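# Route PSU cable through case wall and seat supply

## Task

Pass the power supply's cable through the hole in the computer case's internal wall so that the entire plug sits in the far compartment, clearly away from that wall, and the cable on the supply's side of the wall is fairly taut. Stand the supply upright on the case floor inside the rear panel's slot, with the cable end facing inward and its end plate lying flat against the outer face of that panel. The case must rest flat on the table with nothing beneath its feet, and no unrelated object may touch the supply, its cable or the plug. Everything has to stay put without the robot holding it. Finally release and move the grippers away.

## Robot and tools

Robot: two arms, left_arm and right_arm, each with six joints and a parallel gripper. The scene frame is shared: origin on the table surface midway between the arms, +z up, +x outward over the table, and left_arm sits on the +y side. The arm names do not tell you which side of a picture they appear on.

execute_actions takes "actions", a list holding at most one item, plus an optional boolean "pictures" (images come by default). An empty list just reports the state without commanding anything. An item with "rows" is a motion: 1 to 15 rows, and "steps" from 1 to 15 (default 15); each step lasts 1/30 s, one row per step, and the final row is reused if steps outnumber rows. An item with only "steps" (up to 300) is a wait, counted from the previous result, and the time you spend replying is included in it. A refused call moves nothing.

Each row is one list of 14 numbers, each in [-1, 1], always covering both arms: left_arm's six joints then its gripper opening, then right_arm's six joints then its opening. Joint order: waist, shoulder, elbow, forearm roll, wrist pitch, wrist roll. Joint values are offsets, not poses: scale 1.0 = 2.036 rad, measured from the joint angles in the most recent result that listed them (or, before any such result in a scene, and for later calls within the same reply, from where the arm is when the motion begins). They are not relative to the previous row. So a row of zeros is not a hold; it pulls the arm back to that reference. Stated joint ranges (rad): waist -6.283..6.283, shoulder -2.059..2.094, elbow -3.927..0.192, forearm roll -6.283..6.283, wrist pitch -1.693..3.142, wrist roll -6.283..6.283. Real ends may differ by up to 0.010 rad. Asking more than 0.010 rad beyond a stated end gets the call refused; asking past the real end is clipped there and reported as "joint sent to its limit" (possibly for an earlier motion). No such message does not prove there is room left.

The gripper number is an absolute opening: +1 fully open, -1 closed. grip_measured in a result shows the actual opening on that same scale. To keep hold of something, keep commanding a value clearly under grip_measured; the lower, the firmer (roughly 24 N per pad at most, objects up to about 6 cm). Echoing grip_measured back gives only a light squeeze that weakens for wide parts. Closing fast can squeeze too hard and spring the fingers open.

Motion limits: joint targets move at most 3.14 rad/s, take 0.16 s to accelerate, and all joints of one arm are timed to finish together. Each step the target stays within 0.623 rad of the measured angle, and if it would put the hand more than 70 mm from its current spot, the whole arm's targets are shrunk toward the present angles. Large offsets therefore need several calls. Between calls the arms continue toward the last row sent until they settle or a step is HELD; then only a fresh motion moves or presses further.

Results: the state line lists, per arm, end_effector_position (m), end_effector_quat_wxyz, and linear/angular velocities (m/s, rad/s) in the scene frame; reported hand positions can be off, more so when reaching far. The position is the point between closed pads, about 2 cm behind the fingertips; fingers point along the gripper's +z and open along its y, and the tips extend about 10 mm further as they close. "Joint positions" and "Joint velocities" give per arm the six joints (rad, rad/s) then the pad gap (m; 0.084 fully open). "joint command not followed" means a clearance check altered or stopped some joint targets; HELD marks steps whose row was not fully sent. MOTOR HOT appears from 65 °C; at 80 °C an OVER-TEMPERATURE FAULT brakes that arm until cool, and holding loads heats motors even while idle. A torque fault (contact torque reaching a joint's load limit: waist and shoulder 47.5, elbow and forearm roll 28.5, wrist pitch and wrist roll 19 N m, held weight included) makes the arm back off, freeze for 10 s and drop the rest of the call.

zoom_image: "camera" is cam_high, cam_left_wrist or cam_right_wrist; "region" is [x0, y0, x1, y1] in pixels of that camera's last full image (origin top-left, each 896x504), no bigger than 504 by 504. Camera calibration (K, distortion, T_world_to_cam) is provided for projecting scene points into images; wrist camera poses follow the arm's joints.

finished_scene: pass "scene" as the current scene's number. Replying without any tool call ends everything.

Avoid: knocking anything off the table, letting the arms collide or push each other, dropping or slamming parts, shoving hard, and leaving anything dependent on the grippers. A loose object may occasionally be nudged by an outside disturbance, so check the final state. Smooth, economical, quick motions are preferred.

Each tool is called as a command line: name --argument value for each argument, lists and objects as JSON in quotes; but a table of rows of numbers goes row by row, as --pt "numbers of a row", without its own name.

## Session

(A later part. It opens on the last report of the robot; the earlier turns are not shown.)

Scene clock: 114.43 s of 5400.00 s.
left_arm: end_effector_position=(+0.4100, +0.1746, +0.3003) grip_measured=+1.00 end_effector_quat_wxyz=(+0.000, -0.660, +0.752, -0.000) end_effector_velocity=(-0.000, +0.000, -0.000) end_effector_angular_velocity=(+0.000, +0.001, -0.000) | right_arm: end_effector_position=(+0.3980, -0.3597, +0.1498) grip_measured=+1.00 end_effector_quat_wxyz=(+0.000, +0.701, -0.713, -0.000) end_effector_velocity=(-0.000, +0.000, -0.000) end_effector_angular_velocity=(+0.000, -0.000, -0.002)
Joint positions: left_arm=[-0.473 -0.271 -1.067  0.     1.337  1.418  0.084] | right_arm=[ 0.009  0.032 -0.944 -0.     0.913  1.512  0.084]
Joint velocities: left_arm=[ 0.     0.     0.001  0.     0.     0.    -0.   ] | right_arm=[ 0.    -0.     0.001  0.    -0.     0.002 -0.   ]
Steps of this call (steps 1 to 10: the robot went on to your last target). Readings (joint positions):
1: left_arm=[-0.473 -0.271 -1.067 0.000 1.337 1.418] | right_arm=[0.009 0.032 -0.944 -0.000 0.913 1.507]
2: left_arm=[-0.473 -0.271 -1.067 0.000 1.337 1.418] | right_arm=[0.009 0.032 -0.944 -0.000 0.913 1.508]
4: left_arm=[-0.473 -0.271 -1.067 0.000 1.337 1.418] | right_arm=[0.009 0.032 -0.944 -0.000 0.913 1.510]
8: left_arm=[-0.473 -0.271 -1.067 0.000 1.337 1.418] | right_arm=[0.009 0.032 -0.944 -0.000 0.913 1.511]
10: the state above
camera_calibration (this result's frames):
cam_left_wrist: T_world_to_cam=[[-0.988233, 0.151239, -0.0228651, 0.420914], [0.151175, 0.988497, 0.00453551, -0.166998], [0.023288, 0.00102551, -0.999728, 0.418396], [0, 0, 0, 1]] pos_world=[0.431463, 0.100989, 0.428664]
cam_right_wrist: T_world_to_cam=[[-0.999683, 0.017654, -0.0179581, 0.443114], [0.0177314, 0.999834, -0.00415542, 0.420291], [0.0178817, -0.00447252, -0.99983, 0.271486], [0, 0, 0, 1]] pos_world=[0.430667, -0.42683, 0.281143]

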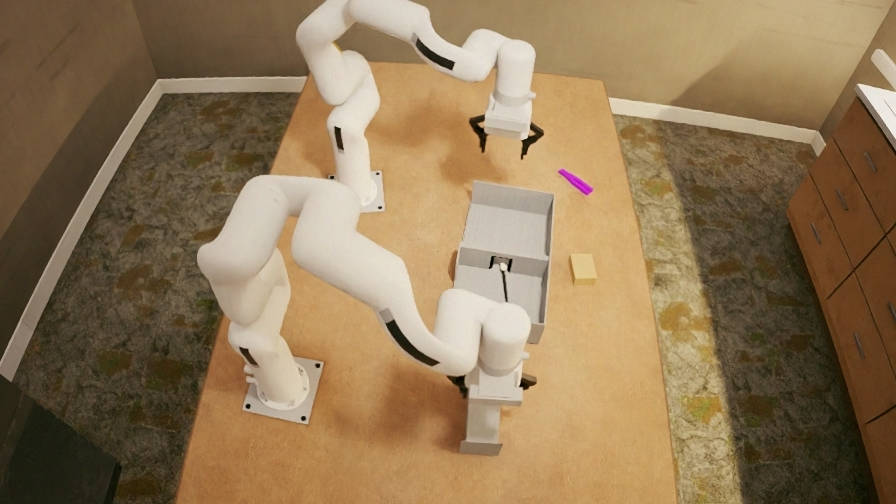

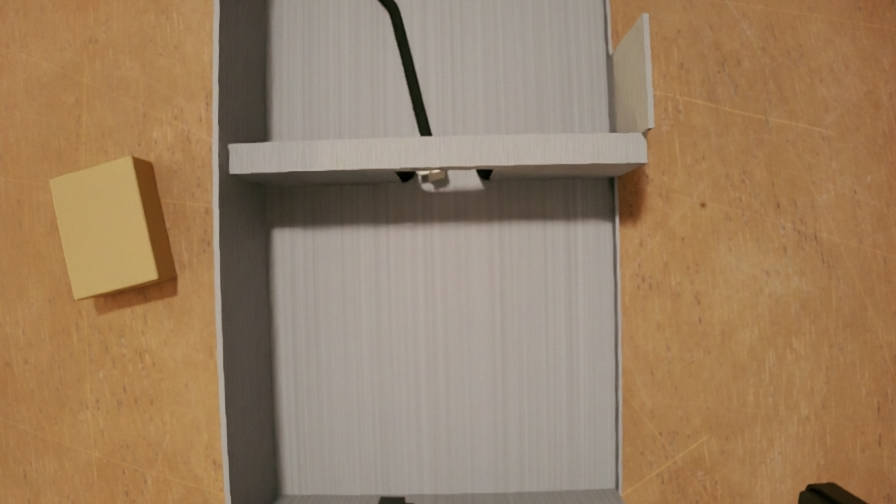

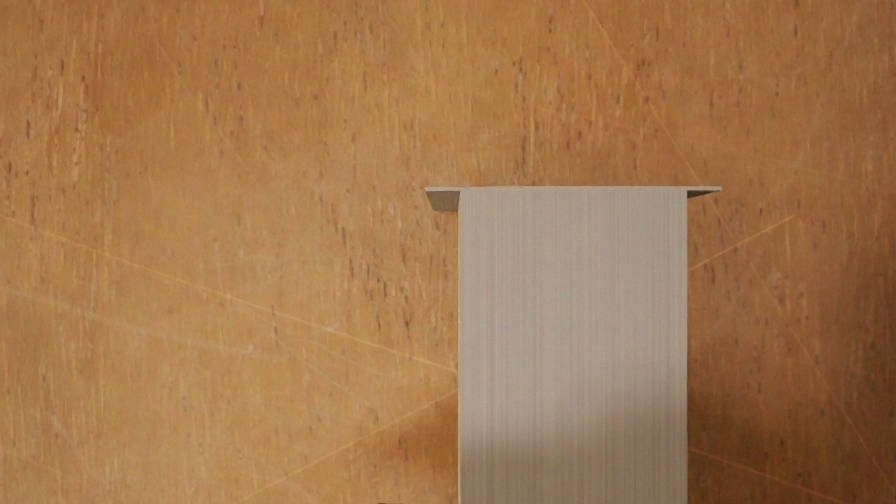

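execute_actions --actions '[{"rows": [[0,0,0,0,0,0,1,0,0.0701,0.0371,0,-0.1072,0,1]], "steps": 15}]' --pictures false

execute_actions --actions '[{"steps": 10}]' --pictures false

execute_actions --actions '[{"rows": [[0,0,0,0,0,0,1,0,0,0,0,0,0,-0.3]], "steps": 15}]' --pictures false

execute_actions --actions '[{"rows": [[0,0,0,0,0,0,1,0,-0.0214,-0.009,0,0.0304,0,-0.3],[0,0,0,0,0,0,1,0,-0.0214,-0.009,0,0.0304,0,-0.3],[0,0,0,0,0,0,1,0,-0.0214,-0.009,0,0.0304,0,-0.3],[0,0,0,0,0,0,1,0,-0.0214,-0.009,0,0.0304,0,-0.3],[0,0,0,0,0,0,1,0,-0.0214,-0.009,0,0.0304,0,-0.3],[0,0,0,0,0,0,1,0,-0.0214,-0.009,0,0.0304,0,-0.3],[0,0,0,0,0,0,1,0.039,-0.017,-0.015,0,0.032,0.057,-0.3],[0,0,0,0,0,0,1,0.039,-0.017,-0.015,0,0.032,0.057,-0.3],[0,0,0,0,0,0,1,0.039,-0.017,-0.015,0,0.032,0.057,-0.3],[0,0,0,0,0,0,1,0.039,-0.017,-0.015,0,0.032,0.057,-0.3],[0,0,0,0,0,0,1,0.077,-0.013,-0.021,0,0.0334,0.114,-0.3],[0,0,0,0,0,0,1,0.077,-0.013,-0.021,0,0.0334,0.114,-0.3],[0,0,0,0,0,0,1,0.077,-0.013,-0.021,0,0.0334,0.114,-0.3],[0,0,0,0,0,0,1,0.077,-0.013,-0.021,0,0.0334,0.114,-0.3],[0,0,0,0,0,0,1,0.1158,-0.009,-0.0268,0,0.0348,0.1709,-0.3]], "steps": 15}]' --pictures false

execute_actions --actions '[{"steps": 25}]'

Scene clock: 126.50 s of 5400.00 s.
left_arm: end_effector_position=(+0.4100, +0.1746, +0.3003) grip_measured=+1.00 end_effector_quat_wxyz=(+0.000, -0.660, +0.752, -0.000) end_effector_velocity=(-0.000, +0.000, -0.000) end_effector_angular_velocity=(+0.000, +0.000, +0.002) | right_arm: end_effector_position=(+0.3990, -0.3598, +0.0750) grip_measured=+1.00 end_effector_quat_wxyz=(-0.001, +0.701, -0.713, +0.001) end_effector_velocity=(+0.001, -0.000, -0.011) end_effector_angular_velocity=(-0.001, -0.011, +0.000)
Joint positions: left_arm=[-0.473 -0.271 -1.067  0.     1.337  1.418  0.084] | right_arm=[ 0.009  0.171 -0.872 -0.     0.699  1.512  0.084]
Joint velocities: left_arm=[ 0.     0.     0.    -0.     0.    -0.002 -0.   ] | right_arm=[ 0.     0.022  0.013  0.    -0.046 -0.001 -0.   ]
Steps of this call (steps 1 to 15: the robot went on to your last target; steps 16 to 90: nothing new was sent; then 8.57 s passed at rest; steps 91 to 105: all 15 steps of this action). Readings (joint positions):
91: left_arm=[-0.473 -0.271 -1.067 0.000 1.337 1.418] | right_arm=[0.009 0.032 -0.944 -0.000 0.913 1.512]
92: left_arm=[-0.473 -0.271 -1.067 0.000 1.337 1.418] | right_arm=[0.009 0.034 -0.943 -0.000 0.908 1.512]
94: left_arm=[-0.473 -0.271 -1.067 0.000 1.337 1.418] | right_arm=[0.009 0.056 -0.934 -0.000 0.867 1.512]
98: left_arm=[-0.473 -0.271 -1.067 0.000 1.337 1.418] | right_arm=[0.009 0.145 -0.881 0.000 0.747 1.512]
105: the state above

Scene clock: 126.83 s of 5400.00 s.
left_arm: end_effector_position=(+0.4100, +0.1746, +0.3003) grip_measured=+1.00 end_effector_quat_wxyz=(+0.000, -0.660, +0.752, -0.000) end_effector_velocity=(-0.000, -0.000, -0.000) end_effector_angular_velocity=(+0.000, +0.000, -0.001) | right_arm: end_effector_position=(+0.3981, -0.3597, +0.0729) grip_measured=+1.00 end_effector_quat_wxyz=(+0.000, +0.701, -0.713, -0.000) end_effector_velocity=(-0.002, +0.000, -0.002) end_effector_angular_velocity=(+0.001, +0.004, -0.001)
Joint positions: left_arm=[-0.473 -0.271 -1.067  0.     1.337  1.418  0.084] | right_arm=[ 0.009  0.174 -0.869 -0.     0.695  1.512  0.084]
Joint velocities: left_arm=[-0.     0.    -0.    -0.     0.     0.001 -0.   ] | right_arm=[-0.     0.002  0.003  0.001 -0.002  0.    -0.   ]
Steps of this call (steps 1 to 10: the robot went on to your last target). Readings (joint positions):
1: left_arm=[-0.473 -0.271 -1.067 0.000 1.337 1.418] | right_arm=[0.009 0.172 -0.871 -0.000 0.698 1.512]
2: left_arm=[-0.473 -0.271 -1.067 0.000 1.337 1.418] | right_arm=[0.009 0.172 -0.871 -0.000 0.697 1.512]
4: left_arm=[-0.473 -0.271 -1.067 0.000 1.337 1.418] | right_arm=[0.009 0.173 -0.870 -0.000 0.696 1.512]
8: left_arm=[-0.473 -0.271 -1.067 0.000 1.337 1.418] | right_arm=[0.009 0.174 -0.869 -0.000 0.695 1.512]
10: the state above

Scene clock: 127.33 s of 5400.00 s.
left_arm: end_effector_position=(+0.4100, +0.1746, +0.3003) grip_measured=+1.00 end_effector_quat_wxyz=(+0.000, -0.660, +0.752, -0.000) end_effector_velocity=(-0.000, +0.000, -0.000) end_effector_angular_velocity=(+0.000, +0.000, +0.003) | right_arm: end_effector_position=(+0.3981, -0.3597, +0.0729) grip_measured=+0.50 end_effector_quat_wxyz=(+0.000, +0.701, -0.713, -0.000) end_effector_velocity=(-0.000, +0.000, -0.000) end_effector_angular_velocity=(+0.001, +0.001, -0.002)
Joint positions: left_arm=[-0.473 -0.271 -1.067  0.     1.337  1.418  0.084] | right_arm=[ 0.009  0.174 -0.869 -0.     0.695  1.512  0.065]
Joint velocities: left_arm=[ 0.    -0.     0.001 -0.    -0.    -0.002  0.   ] | right_arm=[ 0.     0.     0.001  0.001 -0.     0.001  0.   ]
Steps of this call (steps 1 to 15: all 15 steps of this action). Readings (joint positions):
1: left_arm=[-0.473 -0.271 -1.067 0.000 1.337 1.418] | right_arm=[0.009 0.174 -0.869 -0.000 0.695 1.512]
2: left_arm=[-0.473 -0.271 -1.067 0.000 1.337 1.418] | right_arm=[0.009 0.174 -0.869 -0.000 0.695 1.512]
4: left_arm=[-0.473 -0.271 -1.067 0.000 1.337 1.418] | right_arm=[0.009 0.174 -0.869 -0.000 0.695 1.512]
8: left_arm=[-0.473 -0.271 -1.067 0.000 1.337 1.418] | right_arm=[0.009 0.174 -0.869 -0.000 0.695 1.512]
15: the state above

Scene clock: 127.83 s of 5400.00 s.
left_arm: end_effector_position=(+0.4100, +0.1746, +0.3003) grip_measured=+1.00 end_effector_quat_wxyz=(+0.000, -0.660, +0.752, -0.000) end_effector_velocity=(-0.000, -0.000, +0.000) end_effector_angular_velocity=(-0.000, -0.000, -0.000) | right_arm: end_effector_position=(+0.4040, -0.3062, +0.0943) grip_measured=+0.49 end_effector_quat_wxyz=(+0.000, +0.682, -0.731, -0.000) end_effector_velocity=(+0.019, +0.248, +0.013) end_effector_angular_velocity=(+0.004, -0.030, -0.193)
Joint positions: left_arm=[-0.473 -0.271 -1.067  0.     1.337  1.418  0.084] | right_arm=[ 0.126  0.145 -0.904  0.     0.761  1.681  0.065]
Joint velocities: left_arm=[-0. -0.  0.  0. -0.  0.  0.] | right_arm=[ 0.533  0.041 -0.092  0.006  0.02   0.722 -0.   ]
Steps of this call (steps 1 to 15: all 15 steps of this action). Readings (joint positions):
1: left_arm=[-0.473 -0.271 -1.067 0.000 1.337 1.418] | right_arm=[0.009 0.174 -0.869 -0.000 0.695 1.512]
2: left_arm=[-0.473 -0.271 -1.067 0.000 1.337 1.418] | right_arm=[0.009 0.173 -0.869 -0.000 0.699 1.512]
4: left_arm=[-0.473 -0.271 -1.067 0.000 1.337 1.418] | right_arm=[0.009 0.159 -0.871 -0.000 0.724 1.512]
8: left_arm=[-0.473 -0.271 -1.067 0.000 1.337 1.418] | right_arm=[0.011 0.137 -0.886 -0.000 0.748 1.516]
15: the state above

Scene clock: 128.67 s of 5400.00 s.
left_arm: end_effector_position=(+0.4100, +0.1746, +0.3003) grip_measured=+1.00 end_effector_quat_wxyz=(+0.000, -0.660, +0.752, -0.000) end_effector_velocity=(+0.000, +0.000, +0.000) end_effector_angular_velocity=(+0.000, +0.000, -0.001) | right_arm: end_effector_position=(+0.4039, -0.2508, +0.0957) grip_measured=+0.49 end_effector_quat_wxyz=(-0.001, +0.660, -0.751, +0.001) end_effector_velocity=(+0.000, +0.001, +0.000) end_effector_angular_velocity=(+0.000, -0.001, +0.000)
Joint positions: left_arm=[-0.473 -0.271 -1.067  0.     1.337  1.418  0.084] | right_arm=[ 0.244  0.156 -0.923 -0.     0.766  1.859  0.065]
Joint velocities: left_arm=[ 0.     0.    -0.     0.     0.     0.001 -0.   ] | right_arm=[ 0.001  0.001 -0.001  0.    -0.     0.001  0.   ]
Steps of this call (steps 1 to 25: the robot went on to your last target). Readings (joint positions):
1: left_arm=[-0.473 -0.271 -1.067 0.000 1.337 1.418] | right_arm=[0.142 0.146 -0.907 0.000 0.761 1.706]
2: left_arm=[-0.473 -0.271 -1.067 0.000 1.337 1.418] | right_arm=[0.161 0.148 -0.910 -0.000 0.762 1.736]
4: left_arm=[-0.473 -0.271 -1.067 0.000 1.337 1.418] | right_arm=[0.201 0.152 -0.917 0.000 0.764 1.793]
8: left_arm=[-0.473 -0.271 -1.067 0.000 1.337 1.418] | right_arm=[0.236 0.155 -0.922 0.000 0.765 1.843]
25: the state above
camera_calibration (this result's frames):
cam_left_wrist: T_world_to_cam=[[-0.988233, 0.151239, -0.022865, 0.420914], [0.151175, 0.988497, 0.0045356, -0.166998], [0.0232879, 0.00102563, -0.999728, 0.418396], [0, 0, 0, 1]] pos_world=[0.431463, 0.100989, 0.428664]
cam_right_wrist: T_world_to_cam=[[-0.991362, 0.129566, -0.0203515, 0.470982], [0.129666, 0.991551, -0.00367887, 0.263788], [0.0197029, -0.006286, -0.999786, 0.216626], [0, 0, 0, 1]] pos_world=[0.428441, -0.321221, 0.227135]

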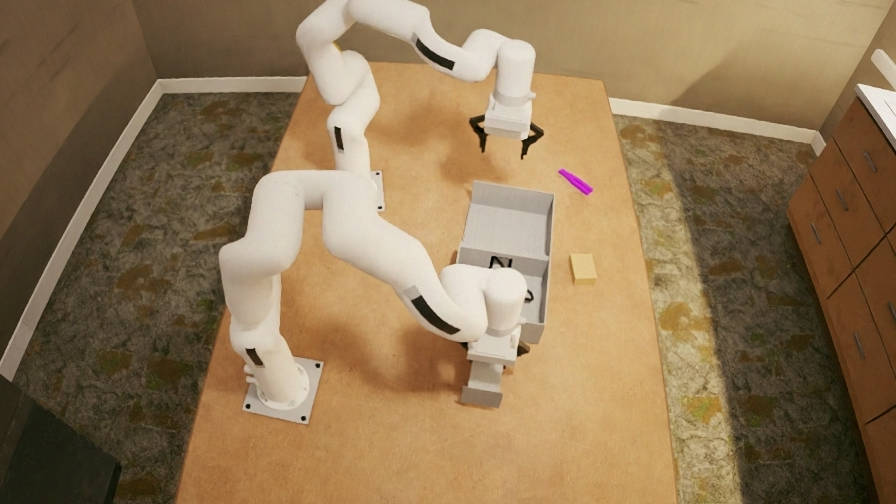

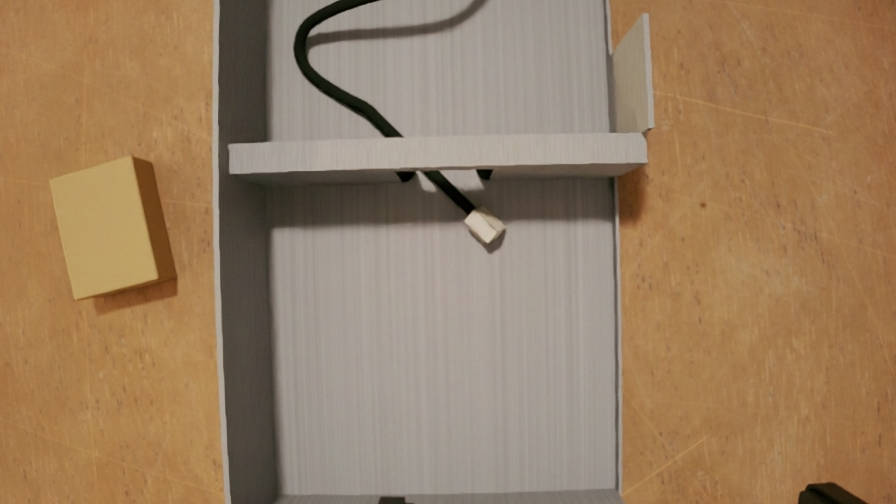

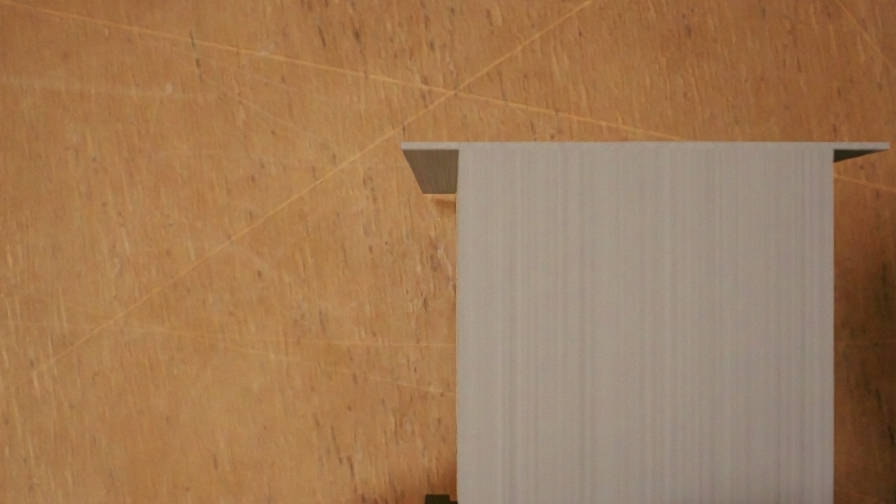

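execute_actions --actions '[{"rows": [[-0.0864,0.1613,0.1252,0,-0.2861,-0.4799,-0.15,0,0,0,0,0,0,-0.3]], "steps": 15}]' --pictures false

execute_actions --actions '[{"steps": 30}]'

Scene clock: 138.43 s of 5400.00 s.
left_arm: end_effector_position=(+0.4269, +0.1175, +0.1685) grip_measured=-0.16 end_effector_quat_wxyz=(+0.000, +0.805, -0.593, -0.001) end_effector_velocity=(-0.022, -0.117, -0.304) end_effector_angular_velocity=(+0.001, -0.003, +1.574) | right_arm: end_effector_position=(+0.4039, -0.2508, +0.0957) grip_measured=+0.49 end_effector_quat_wxyz=(-0.001, +0.660, -0.751, +0.001) end_effector_velocity=(-0.001, +0.000, -0.001) end_effector_angular_velocity=(+0.000, +0.002, -0.000)
Joint positions: left_arm=[-0.587 -0.057 -0.9    0.     0.958  0.871  0.037] | right_arm=[ 0.244  0.156 -0.923 -0.     0.766  1.859  0.065]
Joint velocities: left_arm=[-0.266  0.496  0.385  0.    -0.883 -1.84  -0.   ] | right_arm=[-0.     0.     0.001  0.001  0.    -0.001 -0.   ]
Steps of this call (steps 1 to 15: the robot went on to your last target; steps 16 to 90: nothing new was sent; then 6.27 s passed at rest; steps 91 to 105: all 15 steps of this action). Readings (joint positions):
91: left_arm=[-0.473 -0.271 -1.067 0.000 1.337 1.418] | right_arm=[0.245 0.156 -0.923 -0.000 0.766 1.859]
92: left_arm=[-0.473 -0.270 -1.066 0.000 1.333 1.414] | right_arm=[0.244 0.156 -0.923 -0.000 0.766 1.859]
94: left_arm=[-0.484 -0.252 -1.053 0.000 1.295 1.373] | right_arm=[0.244 0.156 -0.923 -0.000 0.766 1.859]
98: left_arm=[-0.524 -0.175 -0.991 0.000 1.168 1.225] | right_arm=[0.244 0.156 -0.923 -0.000 0.766 1.859]
105: the state above

Scene clock: 139.43 s of 5400.00 s.
left_arm: end_effector_position=(+0.4149, +0.0936, +0.1001) grip_measured=-0.16 end_effector_quat_wxyz=(-0.000, +0.900, -0.435, -0.000) end_effector_velocity=(-0.000, -0.000, -0.001) end_effector_angular_velocity=(+0.001, +0.001, +0.002) | right_arm: end_effector_position=(+0.4039, -0.2508, +0.0957) grip_measured=+0.49 end_effector_quat_wxyz=(-0.001, +0.660, -0.751, +0.001) end_effector_velocity=(+0.000, +0.000, +0.000) end_effector_angular_velocity=(+0.001, -0.000, -0.001)
Joint positions: left_arm=[-0.648  0.057 -0.812  0.     0.755  0.441  0.037] | right_arm=[ 0.244  0.156 -0.923 -0.     0.766  1.859  0.065]
Joint velocities: left_arm=[-0.001  0.001  0.     0.    -0.    -0.003  0.   ] | right_arm=[ 0.    -0.     0.     0.001 -0.     0.001  0.   ]
Steps of this call (steps 1 to 30: the robot went on to your last target). Readings (joint positions):
1: left_arm=[-0.596 -0.040 -0.887 0.000 0.928 0.809] | right_arm=[0.244 0.156 -0.923 -0.000 0.766 1.859]
2: left_arm=[-0.605 -0.023 -0.874 0.000 0.898 0.745] | right_arm=[0.244 0.156 -0.923 -0.000 0.766 1.859]
4: left_arm=[-0.623 0.010 -0.849 0.000 0.841 0.624] | right_arm=[0.244 0.156 -0.923 -0.000 0.766 1.859]
8: left_arm=[-0.642 0.047 -0.819 0.000 0.777 0.487] | right_arm=[0.244 0.156 -0.923 -0.000 0.766 1.859]
30: the state above
All arms were judged still, so your last target was given up. Only a new action makes them travel on or press farther. Fingers that are still opening or closing keep moving.
camera_calibration (this result's frames):
cam_left_wrist: T_world_to_cam=[[-0.796433, -0.604313, -0.0223476, 0.424522], [-0.604541, 0.79656, 0.00468561, 0.244771], [0.0149696, 0.0172418, -0.999739, 0.220105], [0, 0, 0, 1]] pos_world=[0.482782, 0.0577742, 0.228388]
cam_right_wrist: T_world_to_cam=[[-0.991362, 0.129566, -0.0203517, 0.470982], [0.129666, 0.991551, -0.00367885, 0.263788], [0.0197031, -0.006286, -0.999786, 0.216626], [0, 0, 0, 1]] pos_world=[0.428441, -0.321221, 0.227135]

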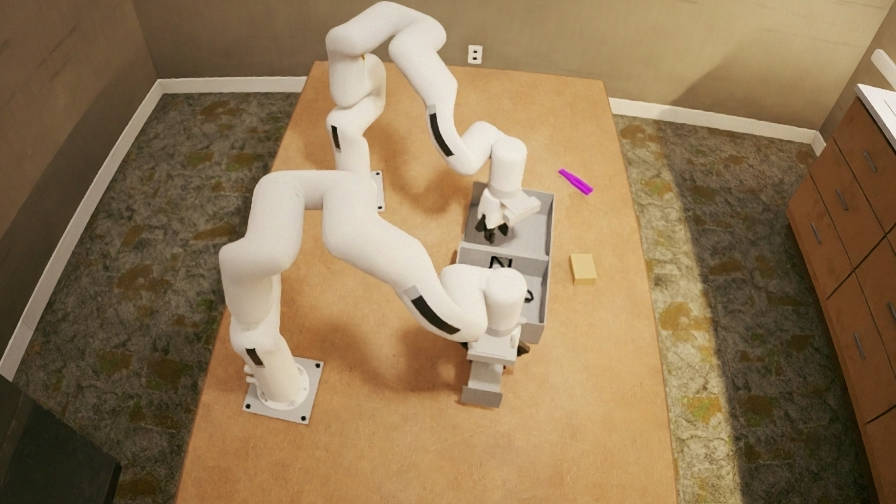

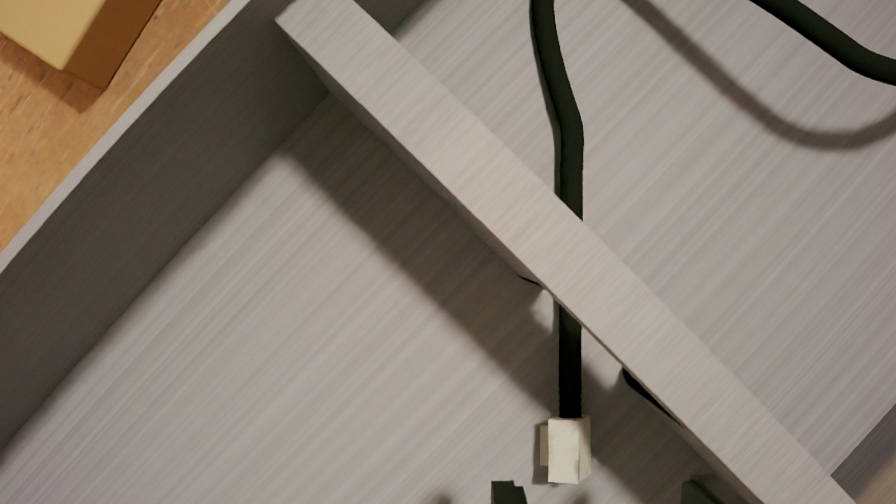

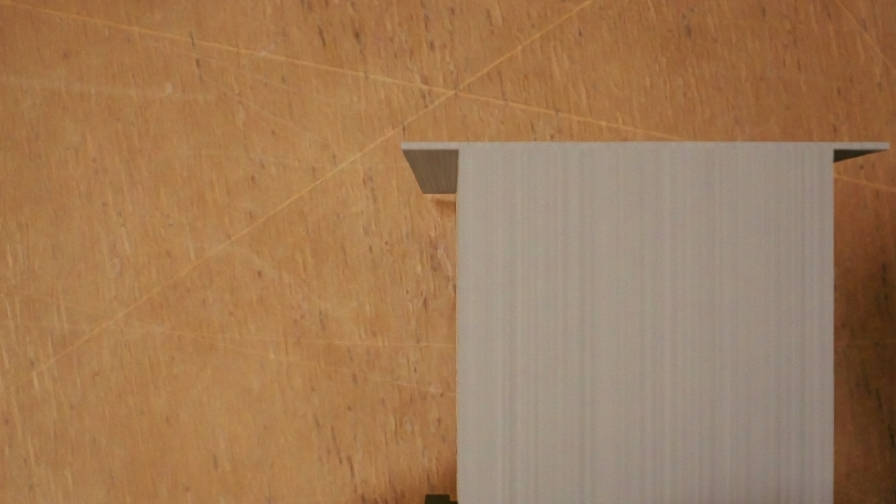

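execute_actions --actions '[{"rows": [[-0.0033,0.0759,0.0069,0,-0.0828,-0.003,-0.15,0,0,0,0,0,0,-0.3]], "steps": 15}]' --pictures false

execute_actions --actions '[{"steps": 10}]' --pictures false

execute_actions --actions '[{"rows": [[0,0,0,0,0,0,-1,0,0,0,0,0,0,-0.3]], "steps": 15}]' --pictures false

Scene clock: 155.83 s of 5400.00 s.
left_arm: end_effector_position=(+0.4321, +0.0835, +0.0795) grip_measured=-0.17 end_effector_quat_wxyz=(+0.000, +0.899, -0.436, +0.033) end_effector_velocity=(+0.000, +0.000, +0.000) end_effector_angular_velocity=(-0.000, -0.000, +0.000) | right_arm: end_effector_position=(+0.4039, -0.2508, +0.0957) grip_measured=+0.49 end_effector_quat_wxyz=(-0.001, +0.660, -0.751, +0.001) end_effector_velocity=(+0.001, +0.000, +0.001) end_effector_angular_velocity=(+0.000, -0.002, -0.001)
Joint positions: left_arm=[-0.652  0.124 -0.805  0.001  0.616  0.44   0.037] | right_arm=[ 0.244  0.156 -0.923 -0.     0.766  1.859  0.065]
Joint velocities: left_arm=[ 0.  0. -0. -0.  0.  0. -0.] | right_arm=[ 0.    -0.    -0.001 -0.    -0.     0.001 -0.   ]
TORQUE FAULT: the external load on joint 2 (shoulder) of the left arm reached its load limit, and that arm stopped for 10 seconds. A torque fault stops only its own arm. That arm's remaining commands of this call were not run. Joint 2 (shoulder) of that arm moved back by up to 3 degrees. That arm holds there, with its grip as last carried out, and accepts commands again: back off and push less far. That arm stops again, at the same cost, whenever a joint's load reaches its limit.
The stop of the left arm began at step 101 of this call (marked STOPPED below). From that step on that arm followed nothing that you had sent. 5 of its steps, steps kept back included, did not run and will not run. Nothing is kept back now, and the robot has no last target.
Steps of this call (steps 1 to 90: nothing new was sent; then 3.03 s passed at rest; steps 91 to 105: all 15 steps of this action; steps 106 to 401: the stop continued). Readings (joint positions):
91: left_arm=[-0.648 0.057 -0.812 0.000 0.755 0.441] | right_arm=[0.244 0.156 -0.923 -0.000 0.766 1.859]
92: left_arm=[-0.648 0.060 -0.812 0.000 0.750 0.441] | right_arm=[0.244 0.156 -0.923 -0.000 0.766 1.859]
94: left_arm=[-0.650 0.092 -0.812 0.000 0.710 0.439] | right_arm=[0.244 0.156 -0.923 -0.000 0.766 1.859]
98: left_arm=[-0.652 0.175 -0.807 0.000 0.622 0.438] | right_arm=[0.244 0.156 -0.923 -0.000 0.766 1.859]
101: left_arm=[-0.651 0.172 -0.804 0.001 0.617 0.441] | right_arm=[0.244 0.156 -0.923 -0.000 0.766 1.859] STOPPED (the left arm)
401: the state above

Scene clock: 155.87 s of 5400.00 s.
left_arm: end_effector_position=(+0.4321, +0.0835, +0.0795) grip_measured=-0.17 end_effector_quat_wxyz=(+0.000, +0.899, -0.436, +0.033) end_effector_velocity=(+0.000, +0.000, +0.000) end_effector_angular_velocity=(-0.000, -0.000, +0.001) | right_arm: end_effector_position=(+0.4039, -0.2508, +0.0957) grip_measured=+0.49 end_effector_quat_wxyz=(-0.001, +0.660, -0.751, +0.001) end_effector_velocity=(+0.000, -0.000, +0.000) end_effector_angular_velocity=(-0.000, -0.000, +0.000)
Joint positions: left_arm=[-0.652  0.124 -0.805  0.001  0.616  0.44   0.037] | right_arm=[ 0.244  0.156 -0.923 -0.     0.766  1.859  0.065]
Joint velocities: left_arm=[ 0.001  0.    -0.     0.     0.    -0.    -0.   ] | right_arm=[ 0.    -0.001  0.    -0.    -0.     0.    -0.   ]
A stop began in an earlier call of the same reply, so what this call sent did not run. Send another action.
Steps of this call (step 1: nothing new was sent). Readings (joint positions):
1: the state above

Scene clock: 155.90 s of 5400.00 s.
left_arm: end_effector_position=(+0.4321, +0.0835, +0.0795) grip_measured=-0.17 end_effector_quat_wxyz=(+0.000, +0.899, -0.436, +0.033) end_effector_velocity=(+0.000, -0.000, +0.000) end_effector_angular_velocity=(-0.000, -0.000, -0.000) | right_arm: end_effector_position=(+0.4039, -0.2508, +0.0957) grip_measured=+0.49 end_effector_quat_wxyz=(-0.001, +0.660, -0.751, +0.001) end_effector_velocity=(+0.000, -0.000, +0.000) end_effector_angular_velocity=(-0.001, -0.000, +0.001)
Joint positions: left_arm=[-0.652  0.124 -0.805  0.001  0.616  0.44   0.037] | right_arm=[ 0.244  0.156 -0.923 -0.     0.766  1.859  0.065]
Joint velocities: left_arm=[-0. -0. -0.  0. -0. -0. -0.] | right_arm=[ 0.     0.    -0.001 -0.001  0.     0.    -0.   ]
A stop began in an earlier call of the same reply, so what this call sent did not run. Send another action.
Steps of this call (step 1: nothing new was sent). Readings (joint positions):
1: the state above

execute_actions --actions '[{"rows": [[0.0879,-0.194,-0.1287,0,0.3541,0.48,-0.15,0,-0.0624,-0.0469,0,0.1098,0,-0.3],[0.0879,-0.194,-0.1287,0,0.3541,0.48,-0.15,0,-0.0624,-0.0469,0,0.1098,0,-0.3],[0.0879,-0.194,-0.1287,0,0.3541,0.48,-0.15,0,-0.0624,-0.0469,0,0.1098,0,-0.3],[0.0879,-0.194,-0.1287,0,0.3541,0.48,-0.15,0,-0.0624,-0.0469,0,0.1098,0,-0.3],[0.0879,-0.194,-0.1287,0,0.3541,0.48,-0.15,0,-0.0624,-0.0469,0,0.1098,0,-0.3],[0.0879,-0.194,-0.1287,0,0.3541,0.48,-0.15,0,-0.0624,-0.0469,0,0.1098,0,-0.3],[0.0879,-0.194,-0.1287,0,0.3541,0.48,-0.15,0,-0.0624,-0.0469,0,0.1098,0,-0.3],[0.0879,-0.194,-0.1287,0,0.3541,0.48,-0.15,0,-0.0624,-0.0469,0,0.1098,0,-0.3],[0.0879,-0.194,-0.1287,0,0.3541,0.48,-0.15,0,-0.0624,-0.0469,0,0.1098,0,-0.3],[0.0879,-0.194,-0.1287,0,0.3541,0.48,-0.15,0,-0.0624,-0.0469,0,0.1098,0,-0.3],[0.0879,-0.194,-0.1287,0,0.3541,0.48,-0.15,0,-0.0624,-0.0469,0,0.1098,0,-0.3],[0.0879,-0.194,-0.1287,0,0.3541,0.48,-0.15,0,-0.0624,-0.0469,0,0.1098,0,-0.3],[0.0879,-0.194,-0.1287,0,0.3541,0.48,-0.15,0,-0.0624,-0.0469,0,0.1098,0,-0.3],[0.0879,-0.194,-0.1287,0,0.3541,0.48,-0.15,0.1316,0.0346,-0.17,0,0.1358,0.1316,-0.3]], "steps": 15}]' --pictures false

execute_actions --actions '[{"steps": 40}]'

Scene clock: 166.37 s of 5400.00 s.
left_arm: end_effector_position=(+0.4411, +0.1332, +0.2189) grip_measured=-0.16 end_effector_quat_wxyz=(-0.007, +0.795, -0.606, +0.021) end_effector_velocity=(-0.067, +0.143, +0.295) end_effector_angular_velocity=(+0.120, +0.113, -1.390) | right_arm: end_effector_position=(+0.4025, -0.2498, +0.1715) grip_measured=+0.49 end_effector_quat_wxyz=(+0.002, +0.659, -0.752, -0.001) end_effector_velocity=(+0.018, +0.078, +0.002) end_effector_angular_velocity=(-0.023, +0.059, -0.069)
Joint positions: left_arm=[-0.542 -0.121 -0.97   0.001  1.049  0.95   0.037] | right_arm=[ 0.247  0.035 -1.016 -0.     0.987  1.864  0.065]
Joint velocities: left_arm=[ 0.248 -0.533 -0.344  0.002  1.024  1.639  0.   ] | right_arm=[ 0.165  0.142 -0.19  -0.014  0.109  0.241  0.   ]
Steps of this call (steps 1 to 90: nothing new was sent; then 6.97 s passed at rest; steps 91 to 105: all 15 steps of this action). Readings (joint positions):
91: left_arm=[-0.651 0.124 -0.805 0.001 0.616 0.440] | right_arm=[0.244 0.156 -0.924 -0.000 0.766 1.859]
92: left_arm=[-0.651 0.122 -0.807 0.001 0.619 0.444] | right_arm=[0.244 0.154 -0.925 -0.000 0.770 1.859]
94: left_arm=[-0.642 0.099 -0.823 0.000 0.658 0.484] | right_arm=[0.244 0.136 -0.936 0.000 0.812 1.859]
98: left_arm=[-0.604 0.011 -0.886 0.000 0.796 0.625] | right_arm=[0.244 0.056 -1.002 -0.000 0.933 1.859]
105: the state above

Scene clock: 167.70 s of 5400.00 s.
left_arm: end_effector_position=(+0.4104, +0.1746, +0.3006) grip_measured=-0.16 end_effector_quat_wxyz=(+0.001, -0.660, +0.751, -0.000) end_effector_velocity=(+0.000, -0.000, +0.000) end_effector_angular_velocity=(-0.000, -0.001, +0.000) | right_arm: end_effector_position=(+0.4226, -0.1066, +0.1754) grip_measured=+0.49 end_effector_quat_wxyz=(-0.000, +0.660, -0.751, +0.000) end_effector_velocity=(+0.000, +0.000, -0.000) end_effector_angular_velocity=(+0.000, -0.001, +0.000)
Joint positions: left_arm=[-0.473 -0.271 -1.067  0.001  1.336  1.417  0.037] | right_arm=[ 0.512  0.226 -1.27  -0.     1.042  2.127  0.065]
Joint velocities: left_arm=[-0.001 -0.    -0.001 -0.     0.    -0.001  0.   ] | right_arm=[ 0.     0.    -0.    -0.    -0.001 -0.    -0.   ]
Steps of this call (steps 1 to 30: the robot went on to your last target; steps 31 to 40: nothing new was sent). Readings (joint positions):
1: left_arm=[-0.534 -0.139 -0.982 0.001 1.083 1.005] | right_arm=[0.258 0.044 -1.028 -0.001 0.991 1.877]
2: left_arm=[-0.526 -0.157 -0.993 0.001 1.117 1.061] | right_arm=[0.279 0.061 -1.050 -0.001 0.996 1.900]
4: left_arm=[-0.509 -0.193 -1.016 0.001 1.186 1.173] | right_arm=[0.334 0.099 -1.101 -0.000 1.004 1.951]
8: left_arm=[-0.483 -0.251 -1.055 0.001 1.292 1.346] | right_arm=[0.430 0.167 -1.191 0.000 1.024 2.044]
40: the state above
All arms were judged still, so your last target was given up. Only a new action makes them travel on or press farther. Fingers that are still opening or closing keep moving.
camera_calibration (this result's frames):
cam_left_wrist: T_world_to_cam=[[-0.988296, 0.150595, -0.0243303, 0.421925], [0.150509, 0.988594, 0.00531509, -0.167106], [0.0248532, 0.00159095, -0.99969, 0.417861], [0, 0, 0, 1]] pos_world=[0.431752, 0.100996, 0.428885]
cam_right_wrist: T_world_to_cam=[[-0.991373, 0.129616, -0.0194808, 0.47229], [0.129711, 0.991545, -0.00367605, 0.11856], [0.0188396, -0.00617121, -0.999803, 0.297138], [0, 0, 0, 1]] pos_world=[0.447239, -0.17694, 0.306716]

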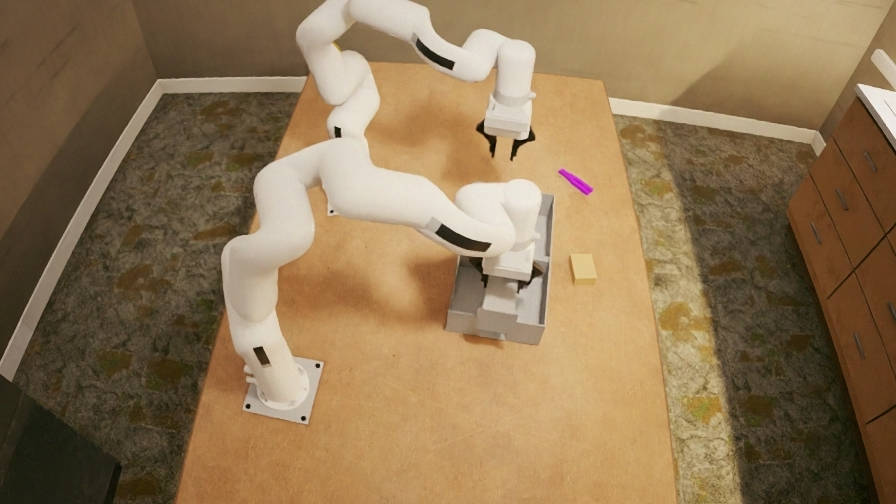

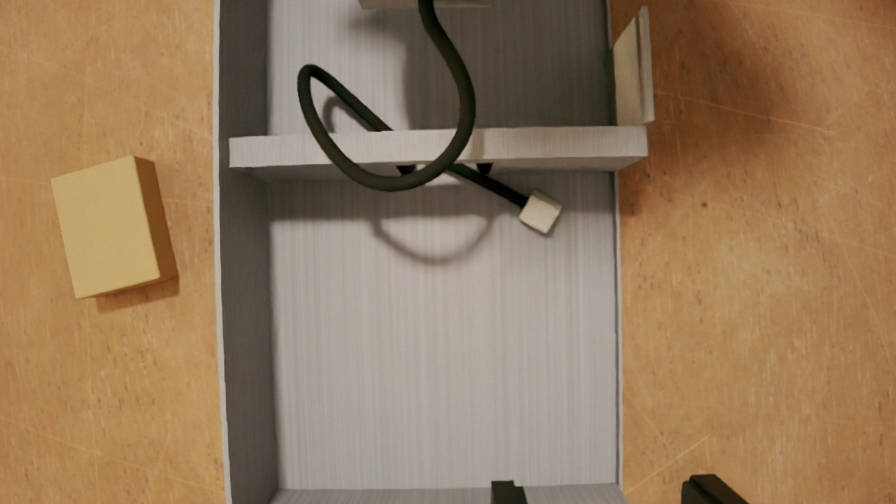

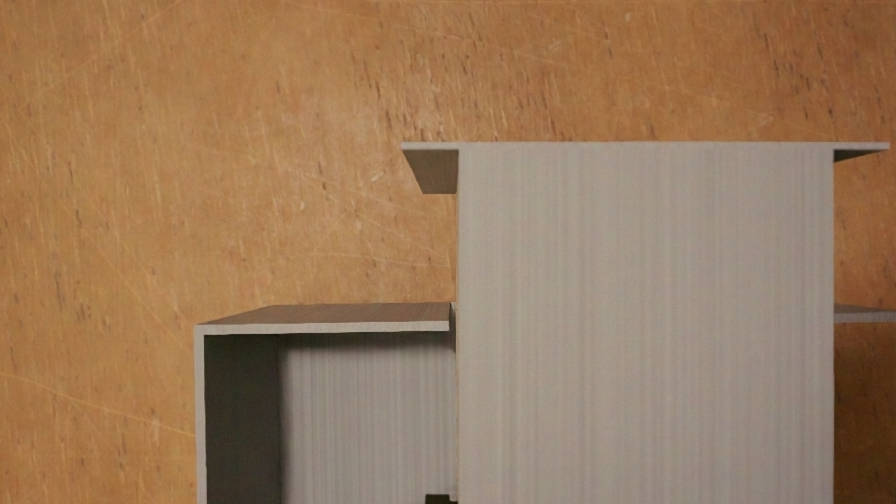

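execute_actions --actions '[{"rows": [[0,0,0,0,0,-0.773,-0.05,0,0,0,0,0,0,-0.3]], "steps": 15}]' --pictures false

execute_actions --actions '[{"steps": 18}]' --pictures false

execute_actions --actions '[{"rows": [[0,0,0,0,0,-0.773,-0.05,0,0,0,0,0,0,-0.3]], "steps": 15}]' --pictures false

execute_actions --actions '[{"steps": 18}]' --pictures false

execute_actions --actions '[{"rows": [[-0.106,0.1233,0.1709,0,-0.2932,0,-0.05,0,0,0,0,0,0,-0.3]], "steps": 15}]' --pictures false

execute_actions --actions '[{"steps": 25}]'

Scene clock: 199.13 s of 5400.00 s.
left_arm: end_effector_position=(+0.4104, +0.1747, +0.3006) grip_measured=-0.06 end_effector_quat_wxyz=(-0.001, +0.928, -0.372, +0.001) end_effector_velocity=(-0.000, -0.000, +0.000) end_effector_angular_velocity=(-0.006, -0.002, +2.689) | right_arm: end_effector_position=(+0.4226, -0.1065, +0.1754) grip_measured=+0.49 end_effector_quat_wxyz=(-0.000, +0.660, -0.751, +0.000) end_effector_velocity=(-0.000, -0.000, -0.001) end_effector_angular_velocity=(-0.000, +0.002, -0.001)
Joint positions: left_arm=[-0.473 -0.271 -1.067  0.001  1.336  0.479  0.041] | right_arm=[ 0.512  0.226 -1.27  -0.     1.042  2.127  0.065]
Joint velocities: left_arm=[-0.001  0.    -0.001 -0.     0.    -2.69  -0.   ] | right_arm=[-0.     0.001  0.     0.     0.     0.     0.   ]
Steps of this call (steps 1 to 90: nothing new was sent; then 27.93 s passed at rest; steps 91 to 105: all 15 steps of this action). Readings (joint positions):
91: left_arm=[-0.473 -0.271 -1.067 0.001 1.336 1.417] | right_arm=[0.512 0.226 -1.270 -0.000 1.042 2.127]
92: left_arm=[-0.473 -0.271 -1.067 0.001 1.336 1.412] | right_arm=[0.512 0.226 -1.270 -0.000 1.042 2.127]
94: left_arm=[-0.473 -0.271 -1.067 0.001 1.336 1.371] | right_arm=[0.512 0.226 -1.270 -0.000 1.042 2.127]
98: left_arm=[-0.473 -0.271 -1.067 0.001 1.336 1.110] | right_arm=[0.512 0.226 -1.270 -0.000 1.042 2.127]
105: the state above

Scene clock: 199.73 s of 5400.00 s.
left_arm: end_effector_position=(+0.4104, +0.1746, +0.3006) grip_measured=-0.06 end_effector_quat_wxyz=(-0.000, +0.998, -0.065, +0.001) end_effector_velocity=(+0.000, +0.000, +0.000) end_effector_angular_velocity=(-0.000, -0.001, +0.028) | right_arm: end_effector_position=(+0.4226, -0.1066, +0.1754) grip_measured=+0.49 end_effector_quat_wxyz=(-0.000, +0.660, -0.751, +0.000) end_effector_velocity=(-0.000, -0.000, -0.000) end_effector_angular_velocity=(-0.001, +0.001, +0.001)
Joint positions: left_arm=[-0.473 -0.271 -1.067  0.001  1.336 -0.154  0.041] | right_arm=[ 0.512  0.226 -1.27  -0.     1.042  2.127  0.065]
Joint velocities: left_arm=[ 0.001 -0.    -0.    -0.    -0.    -0.027  0.   ] | right_arm=[-0.    -0.     0.001 -0.    -0.    -0.     0.   ]
Steps of this call (steps 1 to 18: the robot went on to your last target). Readings (joint positions):
1: left_arm=[-0.473 -0.271 -1.067 0.001 1.336 0.389] | right_arm=[0.512 0.226 -1.270 -0.000 1.042 2.127]
2: left_arm=[-0.473 -0.271 -1.067 0.001 1.336 0.299] | right_arm=[0.512 0.226 -1.270 -0.000 1.042 2.127]
4: left_arm=[-0.473 -0.271 -1.067 0.001 1.336 0.129] | right_arm=[0.512 0.226 -1.270 -0.000 1.042 2.127]
8: left_arm=[-0.473 -0.271 -1.067 0.001 1.336 -0.082] | right_arm=[0.512 0.226 -1.270 -0.000 1.042 2.127]
18: the state above

Scene clock: 200.23 s of 5400.00 s.
left_arm: end_effector_position=(+0.4104, +0.1747, +0.3006) grip_measured=-0.06 end_effector_quat_wxyz=(+0.000, +0.919, +0.394, +0.001) end_effector_velocity=(-0.000, -0.000, -0.000) end_effector_angular_velocity=(-0.005, -0.001, +2.689) | right_arm: end_effector_position=(+0.4226, -0.1066, +0.1754) grip_measured=+0.49 end_effector_quat_wxyz=(-0.000, +0.660, -0.751, +0.000) end_effector_velocity=(+0.001, +0.000, +0.001) end_effector_angular_velocity=(+0.001, -0.003, -0.000)
Joint positions: left_arm=[-0.473 -0.271 -1.067  0.001  1.336 -1.094  0.041] | right_arm=[ 0.512  0.226 -1.27  -0.     1.042  2.127  0.065]
Joint velocities: left_arm=[-0.001 -0.     0.001 -0.     0.    -2.69  -0.   ] | right_arm=[ 0.    -0.001 -0.003 -0.     0.     0.    -0.   ]
Steps of this call (steps 1 to 15: all 15 steps of this action). Readings (joint positions):
1: left_arm=[-0.473 -0.271 -1.067 0.001 1.336 -0.155] | right_arm=[0.512 0.226 -1.270 -0.000 1.042 2.127]
2: left_arm=[-0.473 -0.271 -1.067 0.001 1.336 -0.160] | right_arm=[0.512 0.226 -1.270 -0.000 1.042 2.127]
4: left_arm=[-0.473 -0.271 -1.067 0.001 1.336 -0.201] | right_arm=[0.512 0.226 -1.270 -0.000 1.042 2.127]
8: left_arm=[-0.473 -0.271 -1.067 0.001 1.336 -0.463] | right_arm=[0.512 0.226 -1.270 -0.000 1.042 2.127]
15: the state above

Scene clock: 200.83 s of 5400.00 s.
left_arm: end_effector_position=(+0.4104, +0.1746, +0.3006) grip_measured=-0.06 end_effector_quat_wxyz=(+0.000, +0.751, +0.660, +0.001) end_effector_velocity=(+0.000, +0.000, +0.000) end_effector_angular_velocity=(-0.000, -0.000, +0.024) | right_arm: end_effector_position=(+0.4226, -0.1066, +0.1754) grip_measured=+0.49 end_effector_quat_wxyz=(-0.000, +0.660, -0.751, +0.000) end_effector_velocity=(-0.000, -0.000, -0.001) end_effector_angular_velocity=(-0.001, +0.001, +0.000)
Joint positions: left_arm=[-0.473 -0.271 -1.067  0.001  1.336 -1.725  0.041] | right_arm=[ 0.512  0.226 -1.27  -0.     1.042  2.127  0.065]
Joint velocities: left_arm=[ 0.001 -0.     0.     0.     0.    -0.024 -0.   ] | right_arm=[ 0.     0.     0.001 -0.    -0.    -0.    -0.   ]
Steps of this call (steps 1 to 18: the robot went on to your last target). Readings (joint positions):
1: left_arm=[-0.473 -0.271 -1.067 0.001 1.336 -1.184] | right_arm=[0.512 0.226 -1.270 -0.000 1.042 2.127]
2: left_arm=[-0.473 -0.271 -1.067 0.001 1.336 -1.274] | right_arm=[0.512 0.226 -1.270 -0.000 1.042 2.127]
4: left_arm=[-0.473 -0.271 -1.067 0.001 1.336 -1.444] | right_arm=[0.512 0.226 -1.270 -0.000 1.042 2.127]
8: left_arm=[-0.473 -0.271 -1.067 0.001 1.336 -1.653] | right_arm=[0.512 0.226 -1.270 -0.000 1.042 2.127]
18: the state above

Scene clock: 201.33 s of 5400.00 s.
left_arm: end_effector_position=(+0.4063, +0.1108, +0.1596) grip_measured=-0.06 end_effector_quat_wxyz=(-0.001, +0.798, +0.602, +0.000) end_effector_velocity=(-0.088, -0.131, -0.338) end_effector_angular_velocity=(+0.001, +0.004, -0.372) | right_arm: end_effector_position=(+0.4226, -0.1066, +0.1754) grip_measured=+0.49 end_effector_quat_wxyz=(-0.000, +0.660, -0.751, +0.000) end_effector_velocity=(+0.001, +0.000, +0.001) end_effector_angular_velocity=(+0.000, -0.002, -0.001)
Joint positions: left_arm=[-0.621 -0.098 -0.828  0.001  0.926 -1.725  0.041] | right_arm=[ 0.512  0.226 -1.27  -0.     1.042  2.127  0.065]
Joint velocities: left_arm=[-0.369  0.428  0.593  0.    -1.016  0.002  0.   ] | right_arm=[ 0.    -0.    -0.002 -0.001  0.     0.001 -0.   ]
Steps of this call (steps 1 to 15: all 15 steps of this action). Readings (joint positions):
1: left_arm=[-0.473 -0.271 -1.067 0.001 1.336 -1.726] | right_arm=[0.512 0.226 -1.270 -0.000 1.042 2.127]
2: left_arm=[-0.474 -0.270 -1.066 0.001 1.332 -1.726] | right_arm=[0.512 0.226 -1.270 -0.000 1.042 2.127]
4: left_arm=[-0.487 -0.257 -1.047 0.001 1.291 -1.726] | right_arm=[0.512 0.226 -1.270 -0.000 1.042 2.127]
8: left_arm=[-0.536 -0.196 -0.963 0.001 1.160 -1.726] | right_arm=[0.512 0.226 -1.270 -0.000 1.042 2.127]
15: the state above

Scene clock: 202.17 s of 5400.00 s.
left_arm: end_effector_position=(+0.3852, +0.0900, +0.1002) grip_measured=-0.06 end_effector_quat_wxyz=(-0.000, +0.818, +0.575, +0.000) end_effector_velocity=(-0.001, +0.000, -0.001) end_effector_angular_velocity=(+0.001, +0.002, +0.000) | right_arm: end_effector_position=(+0.4226, -0.1066, +0.1754) grip_measured=+0.49 end_effector_quat_wxyz=(-0.000, +0.660, -0.751, +0.000) end_effector_velocity=(-0.001, -0.000, -0.001) end_effector_angular_velocity=(-0.000, +0.002, -0.000)
Joint positions: left_arm=[-0.688 -0.02  -0.72   0.001  0.74  -1.725  0.041] | right_arm=[ 0.512  0.226 -1.27  -0.     1.042  2.127  0.065]
Joint velocities: left_arm=[-0.     0.001  0.002  0.    -0.001 -0.001 -0.   ] | right_arm=[ 0.    -0.     0.002  0.    -0.     0.     0.   ]
Steps of this call (steps 1 to 25: the robot went on to your last target). Readings (joint positions):
1: left_arm=[-0.634 -0.083 -0.808 0.001 0.892 -1.725] | right_arm=[0.512 0.226 -1.270 -0.000 1.042 2.127]
2: left_arm=[-0.646 -0.069 -0.788 0.001 0.858 -1.725] | right_arm=[0.512 0.226 -1.270 -0.000 1.042 2.127]
4: left_arm=[-0.667 -0.044 -0.753 0.001 0.802 -1.725] | right_arm=[0.512 0.226 -1.270 -0.000 1.042 2.127]
8: left_arm=[-0.683 -0.026 -0.728 0.001 0.755 -1.725] | right_arm=[0.512 0.226 -1.270 -0.000 1.042 2.127]
25: the state above
camera_calibration (this result's frames):
cam_left_wrist: T_world_to_cam=[[0.933117, -0.358888, -0.0221704, -0.289578], [-0.358897, -0.93337, 0.00373168, 0.290826], [-0.0220324, 0.00447478, -0.999747, 0.236184], [0, 0, 0, 1]] pos_world=[0.37979, 0.166465, 0.228619]
cam_right_wrist: T_world_to_cam=[[-0.991373, 0.129616, -0.0194807, 0.47229], [0.129711, 0.991545, -0.00367622, 0.11856], [0.0188395, -0.00617137, -0.999803, 0.297138], [0, 0, 0, 1]] pos_world=[0.447239, -0.17694, 0.306716]

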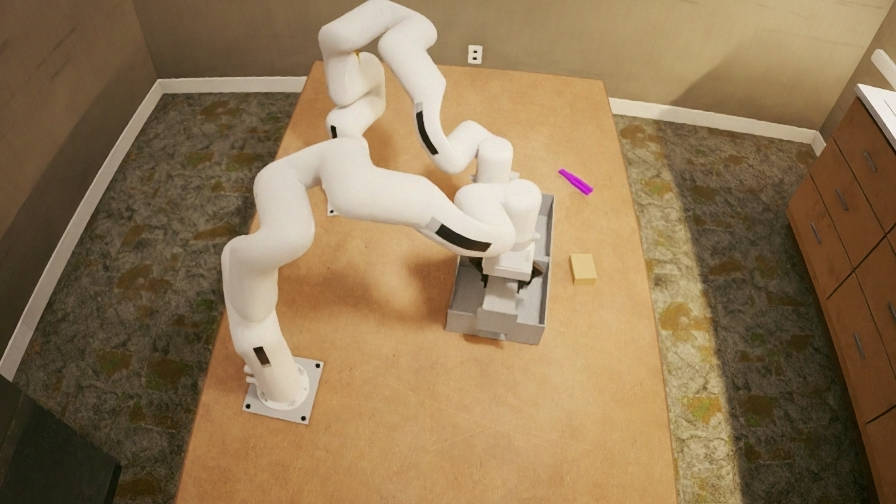

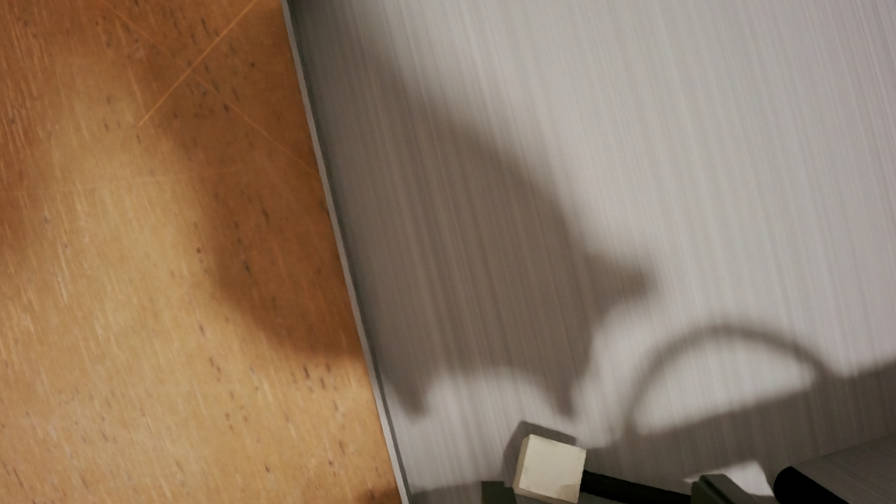

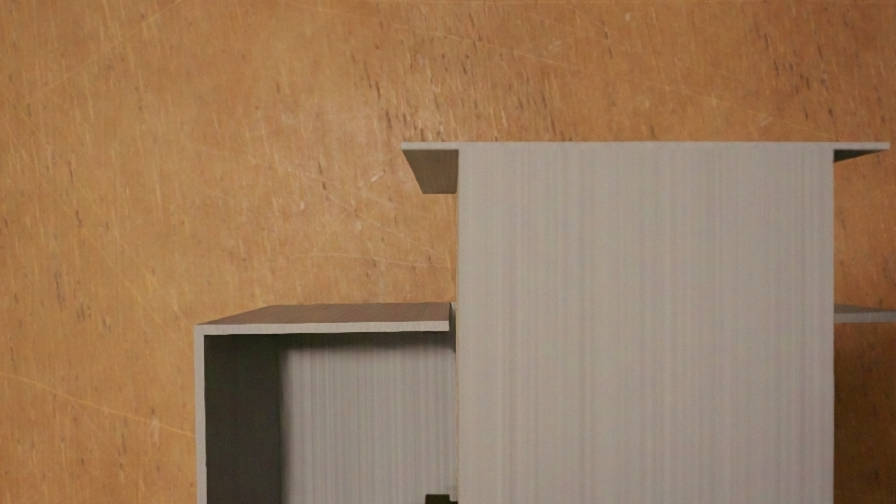

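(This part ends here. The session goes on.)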